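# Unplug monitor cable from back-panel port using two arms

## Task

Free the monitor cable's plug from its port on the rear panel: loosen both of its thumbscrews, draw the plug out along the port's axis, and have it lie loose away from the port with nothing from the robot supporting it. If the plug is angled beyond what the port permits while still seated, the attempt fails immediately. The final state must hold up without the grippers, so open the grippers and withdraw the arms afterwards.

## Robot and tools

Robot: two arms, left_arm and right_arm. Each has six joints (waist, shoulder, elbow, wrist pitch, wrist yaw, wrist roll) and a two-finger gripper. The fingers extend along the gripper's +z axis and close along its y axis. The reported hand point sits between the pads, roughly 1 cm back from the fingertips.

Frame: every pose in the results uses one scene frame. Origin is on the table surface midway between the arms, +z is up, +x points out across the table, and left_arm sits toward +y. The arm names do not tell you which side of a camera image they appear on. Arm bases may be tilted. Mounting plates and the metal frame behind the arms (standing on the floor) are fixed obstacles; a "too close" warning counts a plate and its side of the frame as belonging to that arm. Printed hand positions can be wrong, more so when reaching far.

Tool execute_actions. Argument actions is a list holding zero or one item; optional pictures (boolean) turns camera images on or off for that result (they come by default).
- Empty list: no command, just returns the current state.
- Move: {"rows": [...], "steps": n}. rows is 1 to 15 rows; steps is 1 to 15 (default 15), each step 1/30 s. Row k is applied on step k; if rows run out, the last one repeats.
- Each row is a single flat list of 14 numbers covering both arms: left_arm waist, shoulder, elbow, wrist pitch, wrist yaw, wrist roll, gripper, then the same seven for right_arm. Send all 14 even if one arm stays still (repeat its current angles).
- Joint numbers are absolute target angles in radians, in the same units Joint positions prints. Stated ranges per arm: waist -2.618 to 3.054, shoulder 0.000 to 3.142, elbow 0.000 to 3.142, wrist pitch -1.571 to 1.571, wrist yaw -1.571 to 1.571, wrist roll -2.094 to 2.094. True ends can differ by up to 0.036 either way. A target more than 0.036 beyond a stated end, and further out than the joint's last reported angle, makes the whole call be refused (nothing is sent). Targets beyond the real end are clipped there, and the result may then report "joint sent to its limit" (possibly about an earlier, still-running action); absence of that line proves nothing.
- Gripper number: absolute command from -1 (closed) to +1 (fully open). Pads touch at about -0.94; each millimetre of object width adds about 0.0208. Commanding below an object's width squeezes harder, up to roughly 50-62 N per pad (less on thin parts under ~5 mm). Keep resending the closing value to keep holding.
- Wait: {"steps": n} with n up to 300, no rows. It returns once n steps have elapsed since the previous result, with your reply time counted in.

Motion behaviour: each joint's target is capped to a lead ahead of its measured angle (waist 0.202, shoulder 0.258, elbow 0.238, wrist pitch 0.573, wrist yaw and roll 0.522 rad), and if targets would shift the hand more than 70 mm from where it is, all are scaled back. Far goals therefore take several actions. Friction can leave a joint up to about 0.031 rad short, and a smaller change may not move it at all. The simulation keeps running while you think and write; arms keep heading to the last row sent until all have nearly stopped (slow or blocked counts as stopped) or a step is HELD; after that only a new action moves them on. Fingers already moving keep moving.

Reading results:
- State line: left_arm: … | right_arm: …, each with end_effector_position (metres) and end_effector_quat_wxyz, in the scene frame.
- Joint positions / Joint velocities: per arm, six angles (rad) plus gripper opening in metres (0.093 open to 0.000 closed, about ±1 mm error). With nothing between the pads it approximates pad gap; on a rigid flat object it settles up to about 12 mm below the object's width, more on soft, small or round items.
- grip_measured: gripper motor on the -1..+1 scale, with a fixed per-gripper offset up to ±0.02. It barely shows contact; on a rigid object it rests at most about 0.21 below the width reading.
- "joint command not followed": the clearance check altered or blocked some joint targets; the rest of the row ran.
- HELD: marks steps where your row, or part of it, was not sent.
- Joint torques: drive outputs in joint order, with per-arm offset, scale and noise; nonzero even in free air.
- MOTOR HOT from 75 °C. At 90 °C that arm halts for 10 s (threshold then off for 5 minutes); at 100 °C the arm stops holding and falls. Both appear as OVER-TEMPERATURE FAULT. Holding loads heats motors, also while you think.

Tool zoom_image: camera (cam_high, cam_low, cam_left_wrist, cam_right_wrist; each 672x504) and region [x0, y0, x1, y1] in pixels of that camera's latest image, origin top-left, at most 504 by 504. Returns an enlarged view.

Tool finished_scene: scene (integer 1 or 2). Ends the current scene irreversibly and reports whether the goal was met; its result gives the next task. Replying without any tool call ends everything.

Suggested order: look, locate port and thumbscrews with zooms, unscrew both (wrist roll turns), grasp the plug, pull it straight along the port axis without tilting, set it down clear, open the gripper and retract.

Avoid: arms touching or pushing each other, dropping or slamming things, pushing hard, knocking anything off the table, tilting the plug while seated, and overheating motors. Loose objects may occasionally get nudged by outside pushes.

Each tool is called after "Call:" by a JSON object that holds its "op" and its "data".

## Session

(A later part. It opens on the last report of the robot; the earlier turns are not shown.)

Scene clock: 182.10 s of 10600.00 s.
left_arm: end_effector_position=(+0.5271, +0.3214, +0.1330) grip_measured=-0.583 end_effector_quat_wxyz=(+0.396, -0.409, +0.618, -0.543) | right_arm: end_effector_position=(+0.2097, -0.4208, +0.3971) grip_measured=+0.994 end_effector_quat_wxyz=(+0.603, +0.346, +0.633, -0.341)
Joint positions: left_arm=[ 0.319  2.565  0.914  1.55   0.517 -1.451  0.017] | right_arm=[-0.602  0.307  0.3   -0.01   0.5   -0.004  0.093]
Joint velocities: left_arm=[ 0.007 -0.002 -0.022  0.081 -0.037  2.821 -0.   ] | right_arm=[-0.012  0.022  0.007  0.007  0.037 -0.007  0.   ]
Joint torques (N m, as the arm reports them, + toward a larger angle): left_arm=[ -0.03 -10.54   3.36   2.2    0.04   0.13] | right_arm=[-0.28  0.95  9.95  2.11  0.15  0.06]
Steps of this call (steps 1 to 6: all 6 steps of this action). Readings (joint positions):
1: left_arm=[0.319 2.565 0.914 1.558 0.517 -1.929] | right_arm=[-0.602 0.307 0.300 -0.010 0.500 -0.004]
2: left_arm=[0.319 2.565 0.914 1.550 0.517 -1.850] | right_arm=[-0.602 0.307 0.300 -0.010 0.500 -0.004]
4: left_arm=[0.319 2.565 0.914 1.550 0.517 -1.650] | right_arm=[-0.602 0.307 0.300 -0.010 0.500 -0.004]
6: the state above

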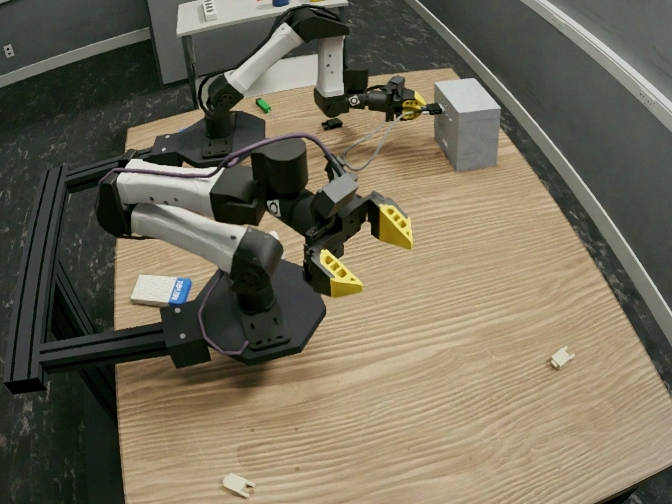

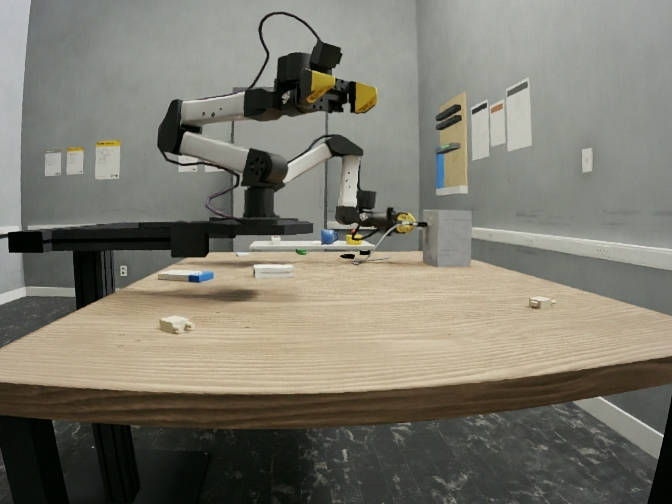

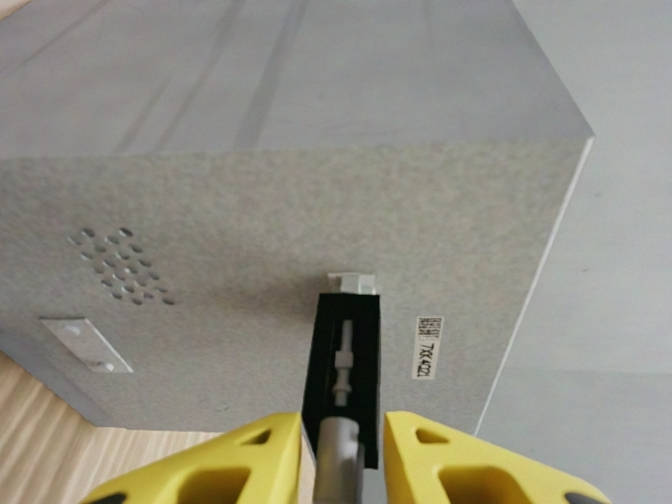

